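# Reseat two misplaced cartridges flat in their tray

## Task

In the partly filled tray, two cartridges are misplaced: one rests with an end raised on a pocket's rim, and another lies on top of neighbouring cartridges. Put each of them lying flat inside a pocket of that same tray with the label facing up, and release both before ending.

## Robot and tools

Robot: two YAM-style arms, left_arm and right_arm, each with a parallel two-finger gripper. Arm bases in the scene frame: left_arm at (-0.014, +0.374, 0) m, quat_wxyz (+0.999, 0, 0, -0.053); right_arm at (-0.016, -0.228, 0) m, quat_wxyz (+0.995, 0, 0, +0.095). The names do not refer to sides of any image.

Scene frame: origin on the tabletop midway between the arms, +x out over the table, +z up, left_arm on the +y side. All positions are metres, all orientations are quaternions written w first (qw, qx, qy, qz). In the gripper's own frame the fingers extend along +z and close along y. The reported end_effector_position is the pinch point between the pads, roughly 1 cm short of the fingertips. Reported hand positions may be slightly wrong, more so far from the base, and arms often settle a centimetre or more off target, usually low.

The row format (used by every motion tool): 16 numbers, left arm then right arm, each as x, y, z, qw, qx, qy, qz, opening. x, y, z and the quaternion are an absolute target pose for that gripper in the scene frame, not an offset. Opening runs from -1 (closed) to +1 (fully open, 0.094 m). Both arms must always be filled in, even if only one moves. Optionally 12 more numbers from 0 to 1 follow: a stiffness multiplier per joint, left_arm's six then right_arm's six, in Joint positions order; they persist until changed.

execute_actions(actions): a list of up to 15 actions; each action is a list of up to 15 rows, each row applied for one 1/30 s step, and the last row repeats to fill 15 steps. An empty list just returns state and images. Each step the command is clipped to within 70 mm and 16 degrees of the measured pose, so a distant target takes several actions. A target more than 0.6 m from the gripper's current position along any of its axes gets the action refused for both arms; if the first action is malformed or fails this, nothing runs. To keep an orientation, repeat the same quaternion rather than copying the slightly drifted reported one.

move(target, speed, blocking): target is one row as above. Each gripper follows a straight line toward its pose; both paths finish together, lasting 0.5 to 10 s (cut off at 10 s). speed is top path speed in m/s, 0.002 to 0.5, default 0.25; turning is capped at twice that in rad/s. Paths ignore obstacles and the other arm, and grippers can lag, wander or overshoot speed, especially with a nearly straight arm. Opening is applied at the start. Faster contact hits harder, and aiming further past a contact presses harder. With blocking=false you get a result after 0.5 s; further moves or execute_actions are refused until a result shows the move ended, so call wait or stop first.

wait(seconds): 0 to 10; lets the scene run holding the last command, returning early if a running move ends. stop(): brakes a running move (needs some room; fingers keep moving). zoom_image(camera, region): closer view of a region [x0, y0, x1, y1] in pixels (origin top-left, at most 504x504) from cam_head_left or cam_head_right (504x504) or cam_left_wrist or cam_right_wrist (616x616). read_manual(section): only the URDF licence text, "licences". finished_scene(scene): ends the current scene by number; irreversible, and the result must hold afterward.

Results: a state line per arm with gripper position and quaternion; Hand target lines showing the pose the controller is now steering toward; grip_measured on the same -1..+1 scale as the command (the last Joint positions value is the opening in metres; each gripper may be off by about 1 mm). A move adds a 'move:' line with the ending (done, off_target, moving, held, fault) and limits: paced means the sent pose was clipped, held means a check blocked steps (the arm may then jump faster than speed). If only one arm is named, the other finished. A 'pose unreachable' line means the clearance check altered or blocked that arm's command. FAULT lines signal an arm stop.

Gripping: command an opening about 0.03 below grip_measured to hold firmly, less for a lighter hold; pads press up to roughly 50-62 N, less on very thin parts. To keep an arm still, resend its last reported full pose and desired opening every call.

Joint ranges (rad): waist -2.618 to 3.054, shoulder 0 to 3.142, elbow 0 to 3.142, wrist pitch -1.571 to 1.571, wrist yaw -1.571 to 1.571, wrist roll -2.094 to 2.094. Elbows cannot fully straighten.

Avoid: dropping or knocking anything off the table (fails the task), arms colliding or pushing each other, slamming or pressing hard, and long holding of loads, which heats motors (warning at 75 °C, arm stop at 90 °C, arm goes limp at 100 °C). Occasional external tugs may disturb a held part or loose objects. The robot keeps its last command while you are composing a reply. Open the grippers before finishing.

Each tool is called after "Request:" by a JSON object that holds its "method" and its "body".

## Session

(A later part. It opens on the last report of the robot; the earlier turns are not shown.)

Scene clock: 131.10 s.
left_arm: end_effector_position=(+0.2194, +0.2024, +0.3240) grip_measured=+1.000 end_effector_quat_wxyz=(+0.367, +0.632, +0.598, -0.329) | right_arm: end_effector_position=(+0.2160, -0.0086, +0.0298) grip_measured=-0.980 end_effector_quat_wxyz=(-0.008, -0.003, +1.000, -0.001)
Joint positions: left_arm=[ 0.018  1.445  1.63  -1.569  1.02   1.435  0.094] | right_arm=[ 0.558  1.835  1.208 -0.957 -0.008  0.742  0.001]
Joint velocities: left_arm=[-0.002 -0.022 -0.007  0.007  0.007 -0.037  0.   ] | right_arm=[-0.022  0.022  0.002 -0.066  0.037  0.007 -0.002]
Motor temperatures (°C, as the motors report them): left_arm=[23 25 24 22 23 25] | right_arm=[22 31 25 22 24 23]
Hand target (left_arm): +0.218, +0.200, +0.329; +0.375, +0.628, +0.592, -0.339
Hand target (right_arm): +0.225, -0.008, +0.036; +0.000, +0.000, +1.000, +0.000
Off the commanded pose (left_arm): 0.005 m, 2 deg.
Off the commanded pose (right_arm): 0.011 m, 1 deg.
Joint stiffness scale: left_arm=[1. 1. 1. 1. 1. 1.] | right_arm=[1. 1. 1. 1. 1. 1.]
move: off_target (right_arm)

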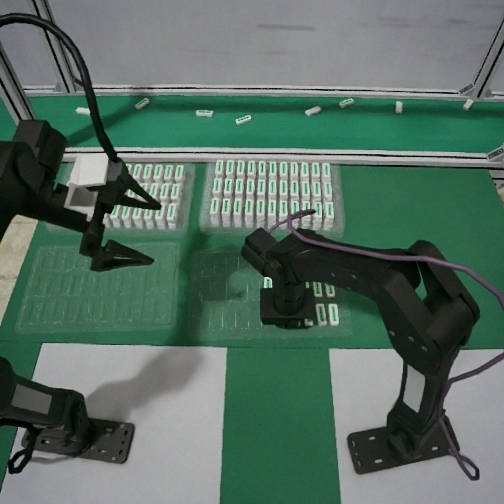

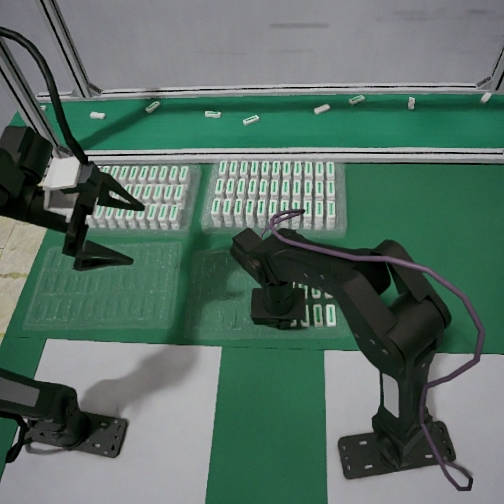

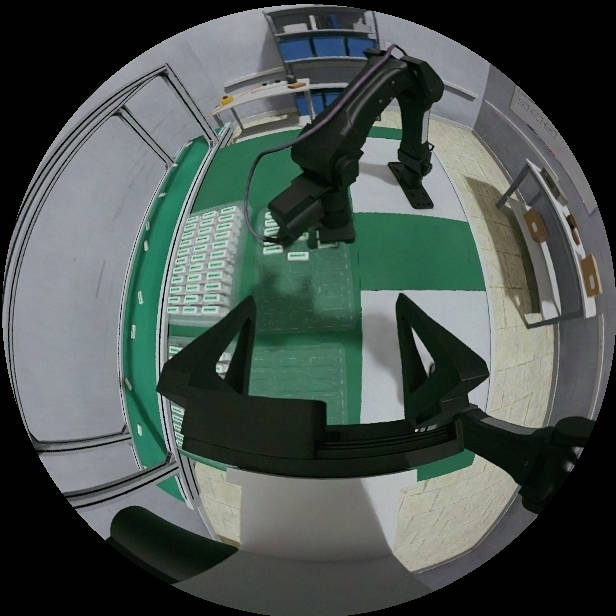

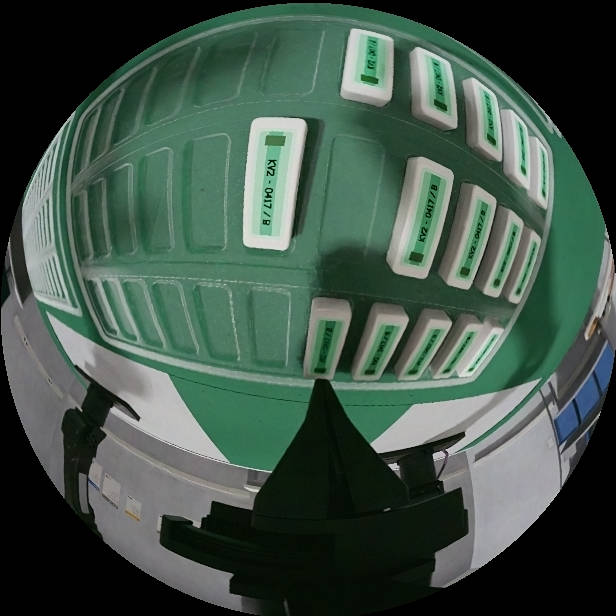

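Request:
{"method": "move", "body": {"target": [0.2183,0.2,0.3285,0.375,0.628,0.592,-0.339,1, 0.21,-0.008,0.08,0,0,-1,0,-1], "speed": 0.1}}

Request:
{"method": "move", "body": {"target": [0.2183,0.2,0.3285,0.375,0.628,0.592,-0.339,1, 0.375,0.022,0.08,0,0,-1,0,-1]}}

Request:
{"method": "move", "body": {"target": [0.2183,0.2,0.3285,0.375,0.628,0.592,-0.339,1, 0.375,0.022,0.035,0,0,-1,0,-1], "speed": 0.05}}

Request:
{"method": "move", "body": {"target": [0.2183,0.2,0.3285,0.375,0.628,0.592,-0.339,1, 0.345,0.022,0.035,0,0,-1,0,-1], "speed": 0.03}}

Request:
{"method": "zoom_image", "body": {"camera": "cam_head_left", "region": [200, 230, 360, 350]}}

Scene clock: 144.80 s.
left_arm: end_effector_position=(+0.2193, +0.2023, +0.3241) grip_measured=+1.000 end_effector_quat_wxyz=(+0.367, +0.632, +0.597, -0.329) | right_arm: end_effector_position=(+0.2082, -0.0159, +0.0671) grip_measured=-0.980 end_effector_quat_wxyz=(-0.015, +0.007, +1.000, -0.008)
Joint positions: left_arm=[ 0.018  1.445  1.63  -1.569  1.021  1.435  0.094] | right_arm=[ 0.558  1.77   1.282 -1.115 -0.008  0.763  0.001]
Joint velocities: left_arm=[-0.002 -0.012 -0.017  0.022  0.022  0.037  0.   ] | right_arm=[ 0.007  0.012  0.002 -0.066  0.066 -0.022 -0.   ]
Motor temperatures (°C, as the motors report them): left_arm=[23 26 25 22 23 25] | right_arm=[22 31 26 22 24 23]
Hand target (left_arm): +0.218, +0.200, +0.329; +0.375, +0.628, +0.592, -0.339
Hand target (right_arm): +0.209, -0.009, +0.080; -0.000, +0.000, +1.000, +0.000
Off the commanded pose (left_arm): 0.005 m, 2 deg.
Off the commanded pose (right_arm): 0.015 m, 2 deg.
Joint stiffness scale: left_arm=[1. 1. 1. 1. 1. 1.] | right_arm=[1. 1. 1. 1. 1. 1.]
move: off_target (right_arm)

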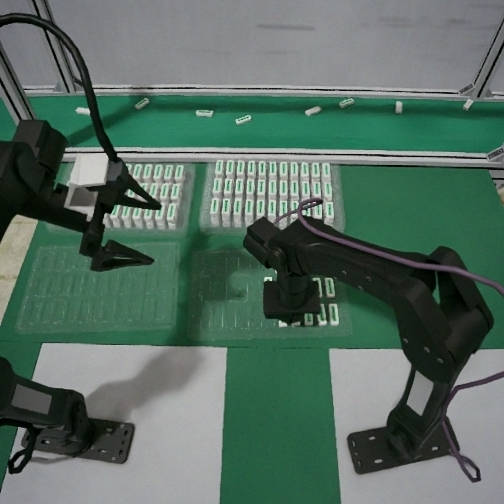

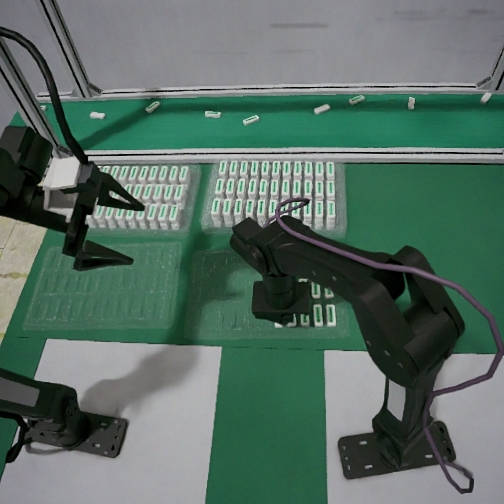

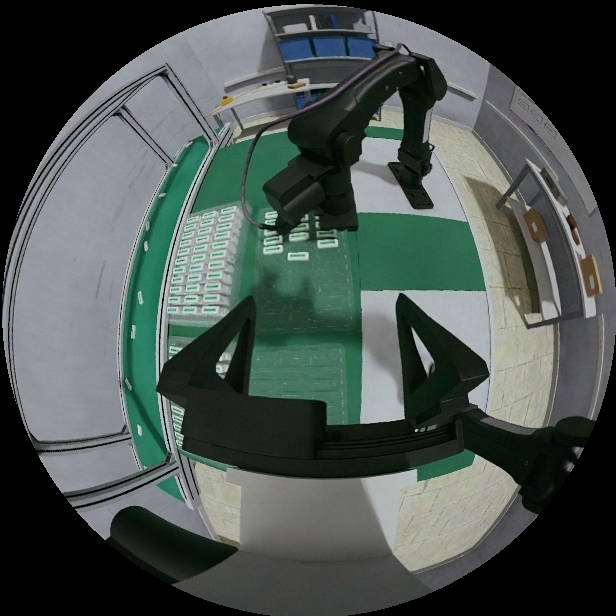

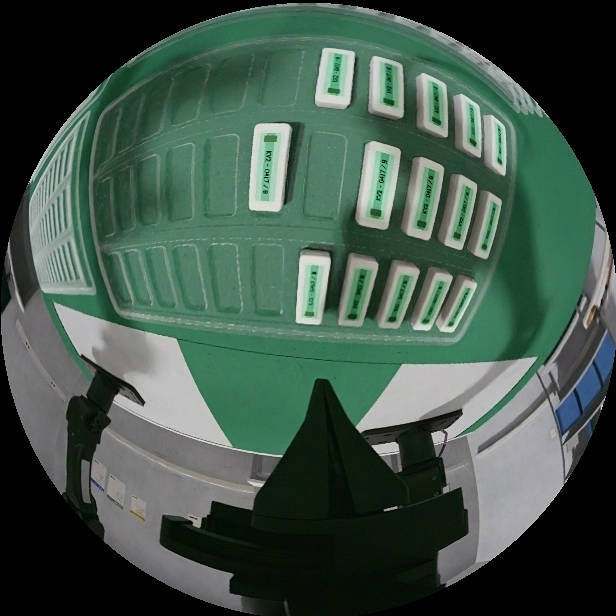

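Scene clock: 146.30 s.
left_arm: end_effector_position=(+0.2193, +0.2023, +0.3241) grip_measured=+1.000 end_effector_quat_wxyz=(+0.367, +0.632, +0.597, -0.329) | right_arm: end_effector_position=(+0.3681, +0.0239, +0.0710) grip_measured=-0.980 end_effector_quat_wxyz=(-0.010, -0.000, +1.000, -0.003)
Joint positions: left_arm=[ 0.018  1.445  1.63  -1.569  1.021  1.435  0.094] | right_arm=[ 0.384  2.391  2.234 -1.434 -0.007  0.575  0.001]
Joint velocities: left_arm=[ 0.007  0.002 -0.002 -0.007  0.081  0.051  0.   ] | right_arm=[0.012 0.012 0.002 0.007 0.022 0.022 0.001]
Motor temperatures (°C, as the motors report them): left_arm=[23 26 25 22 23 25] | right_arm=[22 31 26 22 24 23]
Hand target (left_arm): +0.218, +0.200, +0.329; +0.375, +0.628, +0.592, -0.339
Hand target (right_arm): +0.373, +0.022, +0.081; +0.000, +0.000, +1.000, -0.001
Off the commanded pose (left_arm): 0.005 m, 2 deg.
Off the commanded pose (right_arm): 0.011 m, 1 deg.
Joint stiffness scale: left_arm=[1. 1. 1. 1. 1. 1.] | right_arm=[1. 1. 1. 1. 1. 1.]
move: off_target (right_arm)

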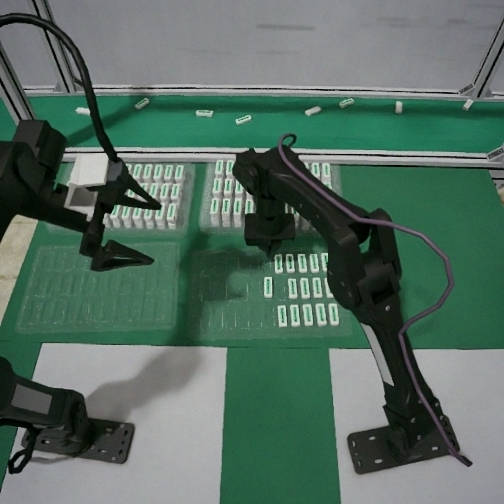

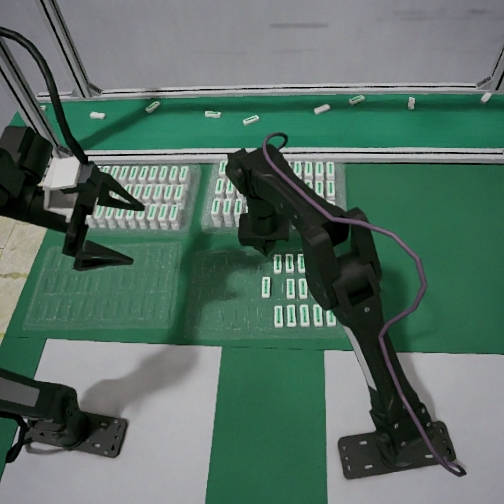

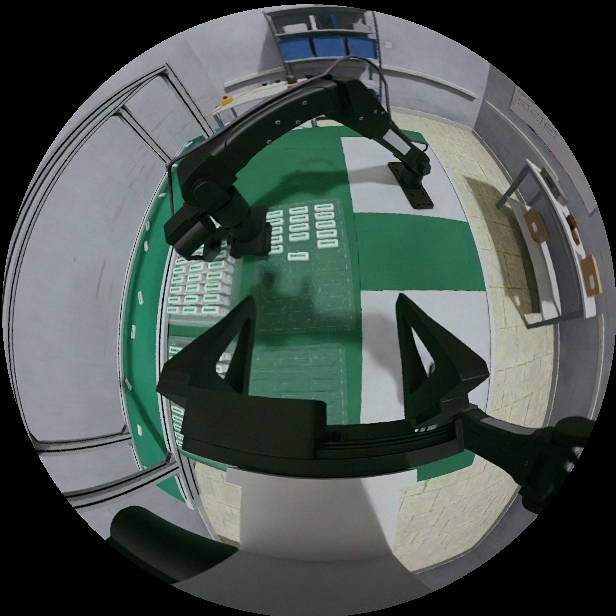

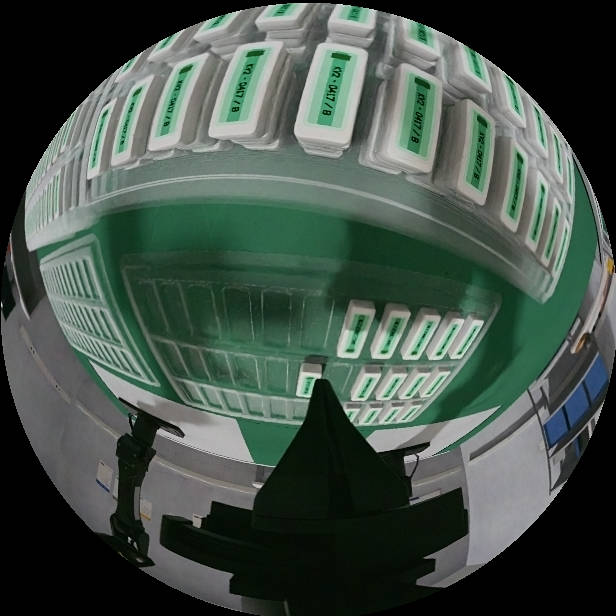

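Scene clock: 147.50 s.
left_arm: end_effector_position=(+0.2194, +0.2024, +0.3241) grip_measured=+1.000 end_effector_quat_wxyz=(+0.367, +0.632, +0.597, -0.329) | right_arm: end_effector_position=(+0.3708, +0.0256, +0.0354) grip_measured=-0.980 end_effector_quat_wxyz=(-0.007, -0.002, +1.000, -0.001)
Joint positions: left_arm=[ 0.018  1.445  1.63  -1.569  1.02   1.435  0.094] | right_arm=[ 0.384  2.396  2.101 -1.289 -0.007  0.572  0.001]
Joint velocities: left_arm=[ 0.012  0.002 -0.012 -0.022 -0.066 -0.037  0.   ] | right_arm=[ 0.002  0.007 -0.002  0.066 -0.081 -0.007 -0.   ]
Motor temperatures (°C, as the motors report them): left_arm=[23 26 25 22 23 25] | right_arm=[22 31 26 22 24 23]
Hand target (left_arm): +0.218, +0.200, +0.328; +0.375, +0.628, +0.592, -0.339
Hand target (right_arm): +0.376, +0.022, +0.035; +0.000, +0.000, +1.000, +0.000
Off the commanded pose (left_arm): 0.005 m, 2 deg.
Off the commanded pose (right_arm): 0.006 m, 1 deg.
Joint stiffness scale: left_arm=[1. 1. 1. 1. 1. 1.] | right_arm=[1. 1. 1. 1. 1. 1.]
move: done

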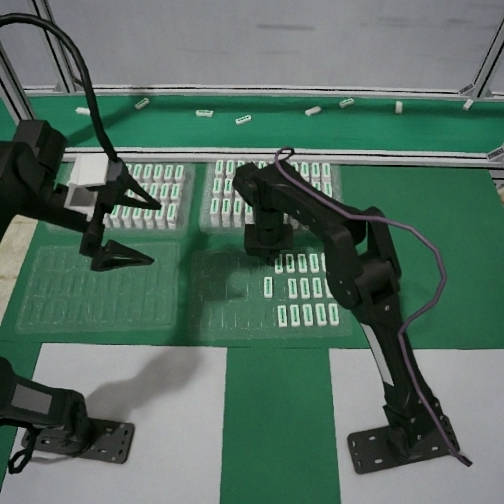

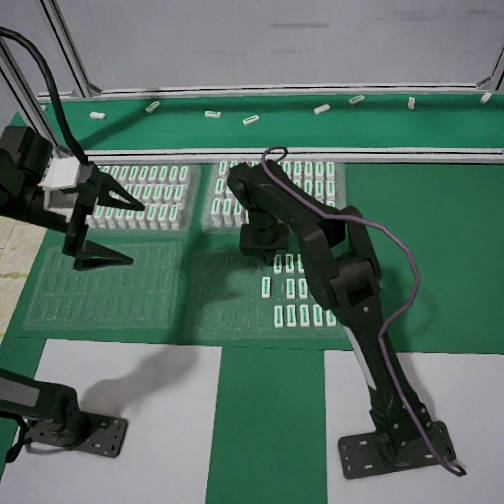

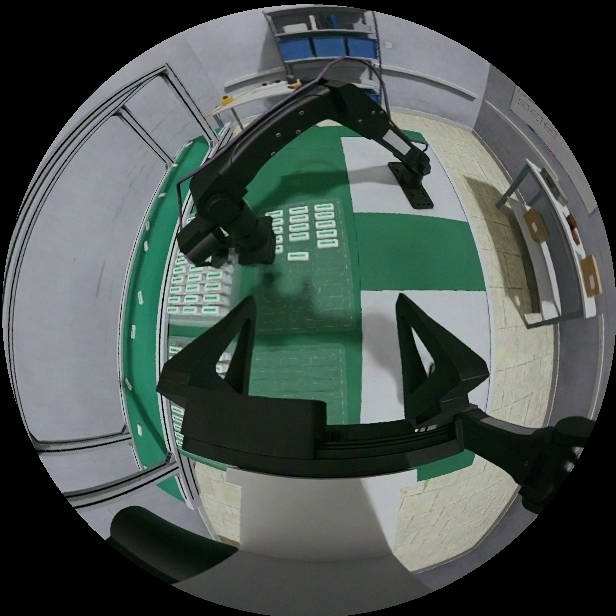

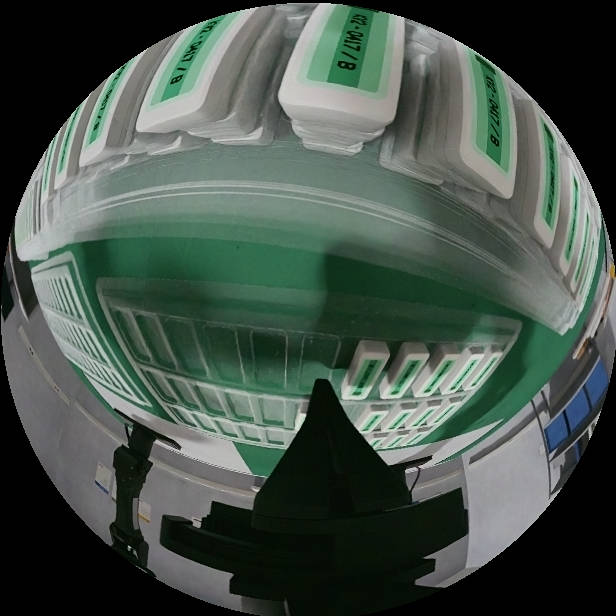

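Scene clock: 148.60 s.
left_arm: end_effector_position=(+0.2194, +0.2024, +0.3240) grip_measured=+1.000 end_effector_quat_wxyz=(+0.367, +0.632, +0.598, -0.329) | right_arm: end_effector_position=(+0.3505, +0.0187, +0.0257) grip_measured=-0.980 end_effector_quat_wxyz=(-0.008, +0.005, +1.000, +0.000)
Joint positions: left_arm=[ 0.018  1.445  1.63  -1.569  1.02   1.435  0.094] | right_arm=[ 0.395  2.301  1.897 -1.179 -0.009  0.596  0.001]
Joint velocities: left_arm=[-0.002 -0.022  0.027 -0.007 -0.037  0.007  0.   ] | right_arm=[ 0.012 -0.012 -0.017  0.022 -0.022 -0.037  0.001]
Motor temperatures (°C, as the motors report them): left_arm=[23 26 25 22 23 25] | right_arm=[22 31 26 22 24 23]
Hand target (left_arm): +0.218, +0.200, +0.329; +0.375, +0.628, +0.592, -0.339
Hand target (right_arm): +0.345, +0.022, +0.035; -0.000, +0.000, +1.000, +0.000
Off the commanded pose (left_arm): 0.005 m, 2 deg.
Off the commanded pose (right_arm): 0.011 m, 1 deg.
Joint stiffness scale: left_arm=[1. 1. 1. 1. 1. 1.] | right_arm=[1. 1. 1. 1. 1. 1.]
move: off_target (right_arm)

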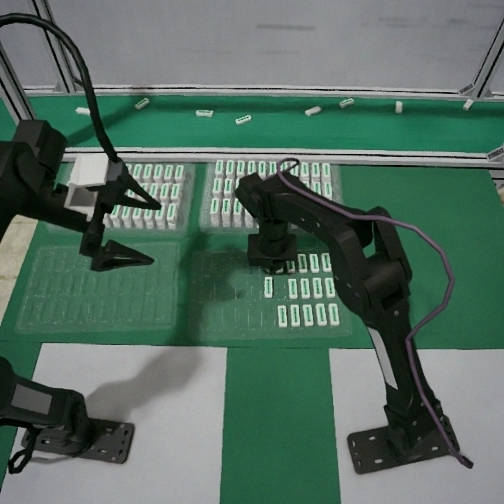

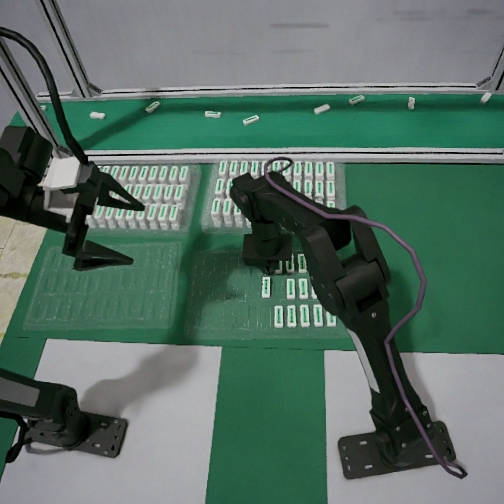

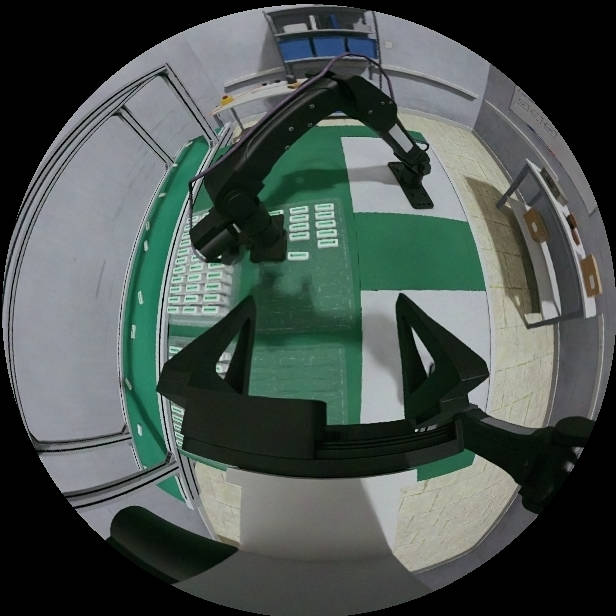

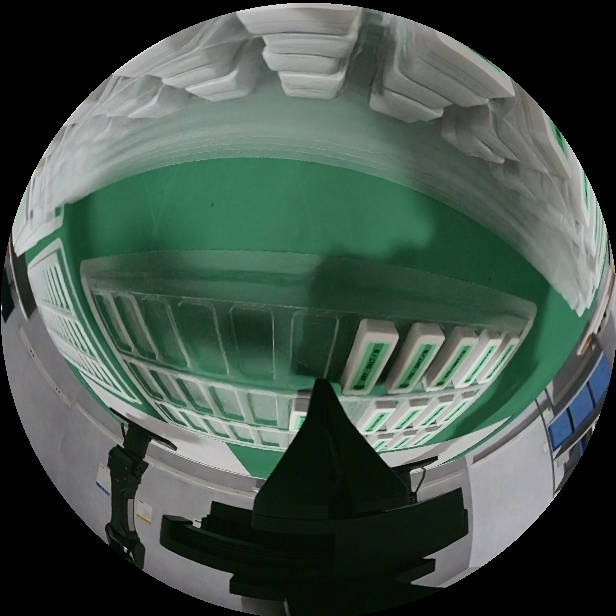

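Region (200, 230, 360, 350) of cam_head_left's 504x504 image, scaled by 3.150, with more detail than that image has; it fills the top 378 rows of this view, and the rest is white.

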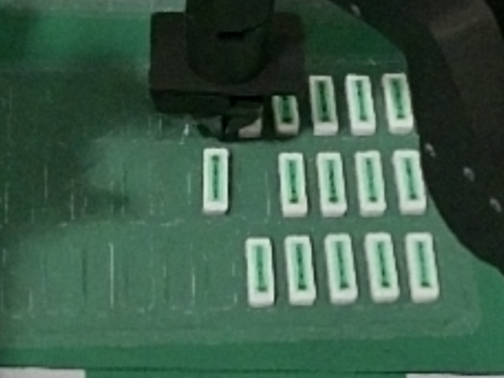

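Request:
{"method": "move", "body": {"target": [0.2183,0.2,0.3285,0.375,0.628,0.592,-0.339,1, 0.334,0.03,0.042,0,0,-1,0,-1], "speed": 0.03}}

Request:
{"method": "zoom_image", "body": {"camera": "cam_head_left", "region": [200, 230, 360, 350]}}

Scene clock: 155.90 s.
left_arm: end_effector_position=(+0.2194, +0.2024, +0.3240) grip_measured=+1.000 end_effector_quat_wxyz=(+0.367, +0.632, +0.598, -0.329) | right_arm: end_effector_position=(+0.3399, +0.0280, +0.0311) grip_measured=-0.980 end_effector_quat_wxyz=(-0.002, +0.002, +1.000, -0.003)
Joint positions: left_arm=[ 0.018  1.445  1.63  -1.569  1.02   1.435  0.094] | right_arm=[ 0.43   2.277  1.877 -1.179  0.002  0.626  0.001]
Joint velocities: left_arm=[-0.012 -0.012 -0.007 -0.066 -0.051  0.037  0.   ] | right_arm=[ 0.002  0.002  0.012 -0.037  0.037  0.037  0.   ]
Motor temperatures (°C, as the motors report them): left_arm=[23 26 25 22 23 25] | right_arm=[22 33 26 22 24 23]
Hand target (left_arm): +0.218, +0.200, +0.328; +0.375, +0.628, +0.592, -0.339
Hand target (right_arm): +0.334, +0.030, +0.042; -0.000, +0.000, +1.000, +0.000
Off the commanded pose (left_arm): 0.005 m, 2 deg.
Off the commanded pose (right_arm): 0.013 m, 0 deg.
Joint stiffness scale: left_arm=[1. 1. 1. 1. 1. 1.] | right_arm=[1. 1. 1. 1. 1. 1.]
move: off_target (right_arm)

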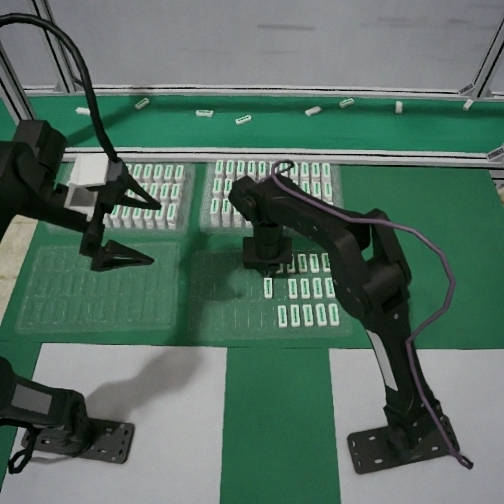

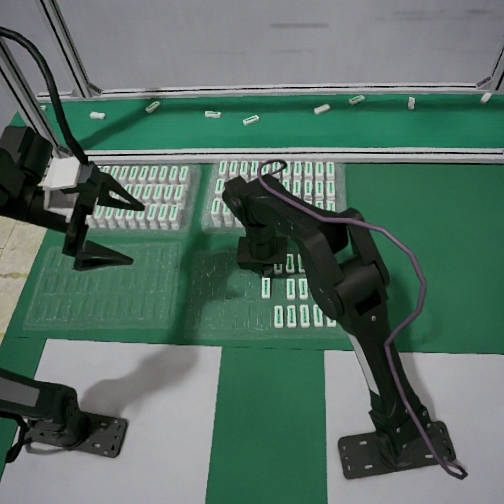

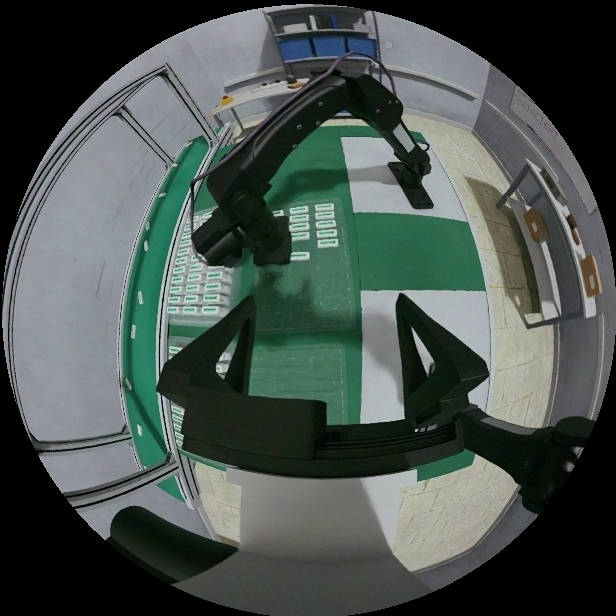

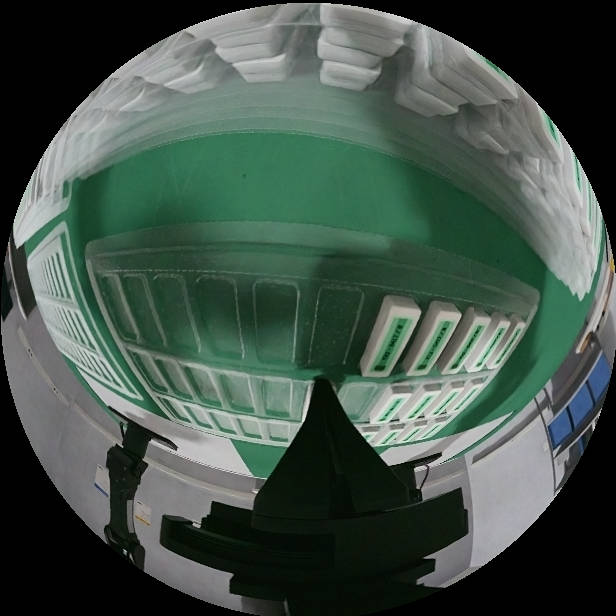

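Region (200, 230, 360, 350) of cam_head_left's 504x504 image, scaled by 3.150, with more detail than that image has; it fills the top 378 rows of this view, and the rest is white.

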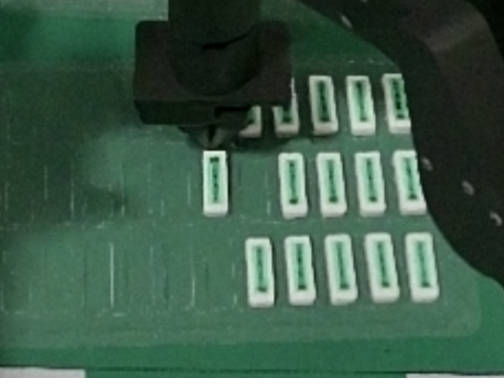

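Aligned. Retreat and check.

Request:
{"method": "move", "body": {"target": [0.2183,0.2,0.3285,0.375,0.628,0.592,-0.339,1, 0.345,0.03,0.09,0,0,-1,0,-1], "speed": 0.1}}

Request:
{"method": "move", "body": {"target": [0.2183,0.2,0.3285,0.375,0.628,0.592,-0.339,1, 0.2,0.0,0.1,0,0,-1,0,-1]}}

Scene clock: 161.73 s.
left_arm: end_effector_position=(+0.2193, +0.2023, +0.3241) grip_measured=+1.000 end_effector_quat_wxyz=(+0.367, +0.632, +0.597, -0.329) | right_arm: end_effector_position=(+0.3403, +0.0283, +0.0813) grip_measured=-0.980 end_effector_quat_wxyz=(-0.007, +0.001, +1.000, -0.006)
Joint positions: left_arm=[ 0.018  1.445  1.63  -1.569  1.021  1.435  0.094] | right_arm=[ 0.43   2.277  2.077 -1.388  0.002  0.623  0.001]
Joint velocities: left_arm=[-0.007 -0.012  0.027  0.037 -0.022  0.022  0.   ] | right_arm=[-0.012 -0.017  0.002 -0.051  0.022 -0.051 -0.   ]
Motor temperatures (°C, as the motors report them): left_arm=[23 26 25 22 23 25] | right_arm=[22 34 25 22 24 23]
Hand target (left_arm): +0.218, +0.200, +0.329; +0.375, +0.628, +0.592, -0.339
Hand target (right_arm): +0.344, +0.029, +0.090; +0.000, +0.000, +1.000, +0.000
Off the commanded pose (left_arm): 0.005 m, 2 deg.
Off the commanded pose (right_arm): 0.010 m, 1 deg.
Joint stiffness scale: left_arm=[1. 1. 1. 1. 1. 1.] | right_arm=[1. 1. 1. 1. 1. 1.]
move: done

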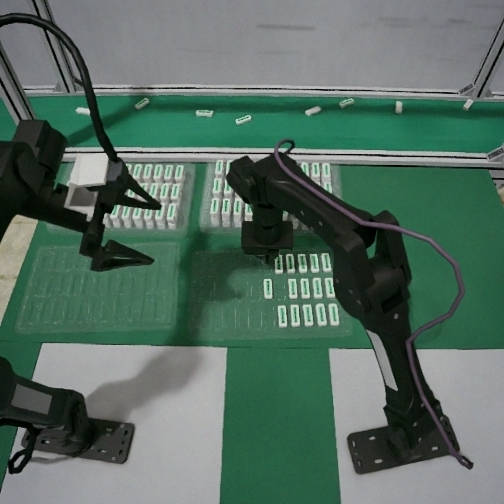

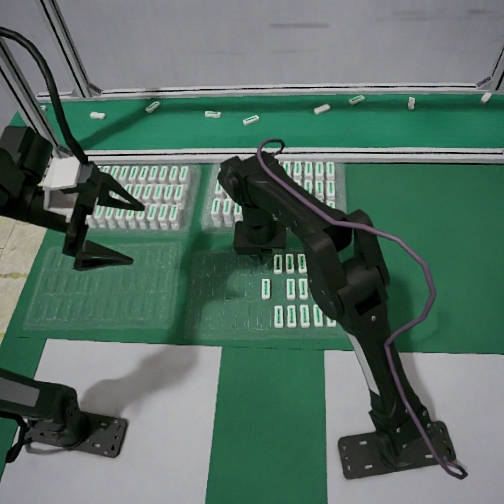

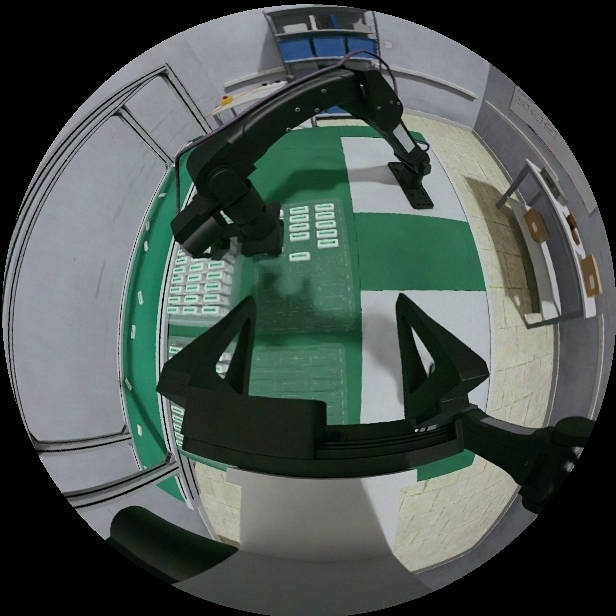

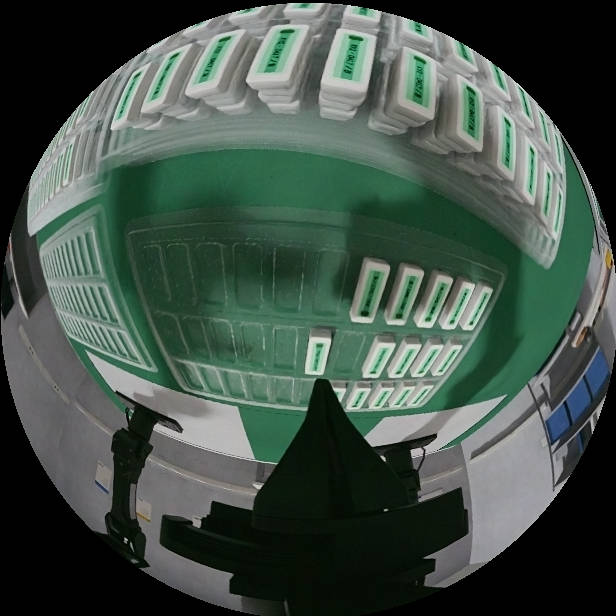

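Scene clock: 162.93 s.
left_arm: end_effector_position=(+0.2194, +0.2024, +0.3241) grip_measured=+1.000 end_effector_quat_wxyz=(+0.367, +0.632, +0.597, -0.329) | right_arm: end_effector_position=(+0.2010, -0.0031, +0.0962) grip_measured=-0.980 end_effector_quat_wxyz=(-0.011, +0.000, +1.000, -0.008)
Joint positions: left_arm=[ 0.018  1.445  1.63  -1.569  1.02   1.435  0.094] | right_arm=[ 0.606  1.758  1.385 -1.224 -0.004  0.798  0.001]
Joint velocities: left_arm=[ 0.012  0.002  0.012 -0.022 -0.007 -0.051  0.   ] | right_arm=[-0.012 -0.022 -0.007  0.037  0.051  0.022  0.001]
Motor temperatures (°C, as the motors report them): left_arm=[23 26 25 22 23 25] | right_arm=[22 34 25 22 24 23]
Hand target (left_arm): +0.218, +0.200, +0.328; +0.375, +0.628, +0.592, -0.339
Hand target (right_arm): +0.201, -0.001, +0.100; -0.000, -0.000, +1.000, +0.001
Off the commanded pose (left_arm): 0.005 m, 2 deg.
Off the commanded pose (right_arm): 0.005 m, 2 deg.
Joint stiffness scale: left_arm=[1. 1. 1. 1. 1. 1.] | right_arm=[1. 1. 1. 1. 1. 1.]
move: done

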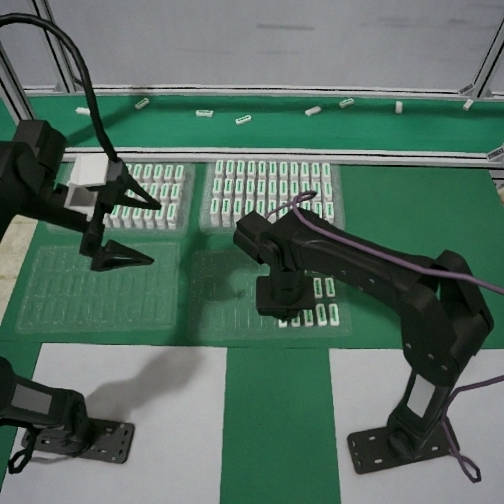

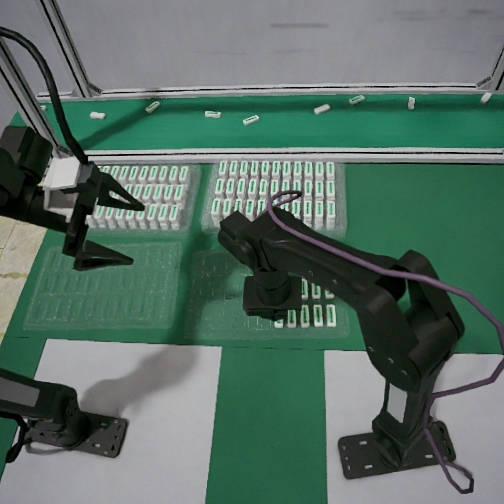

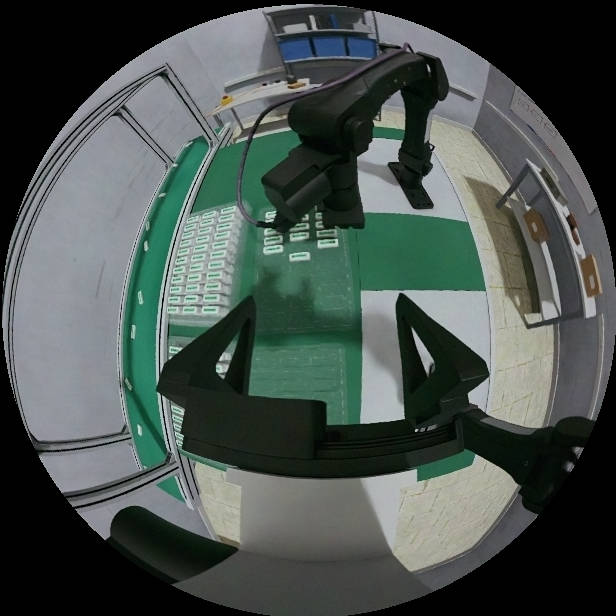

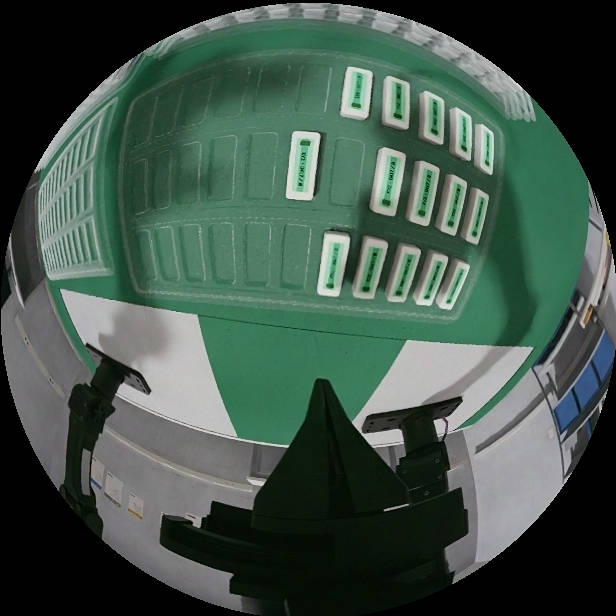

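Request:
{"method": "finished_scene", "body": {"scene": 1}}

The scene is finished: the task was done.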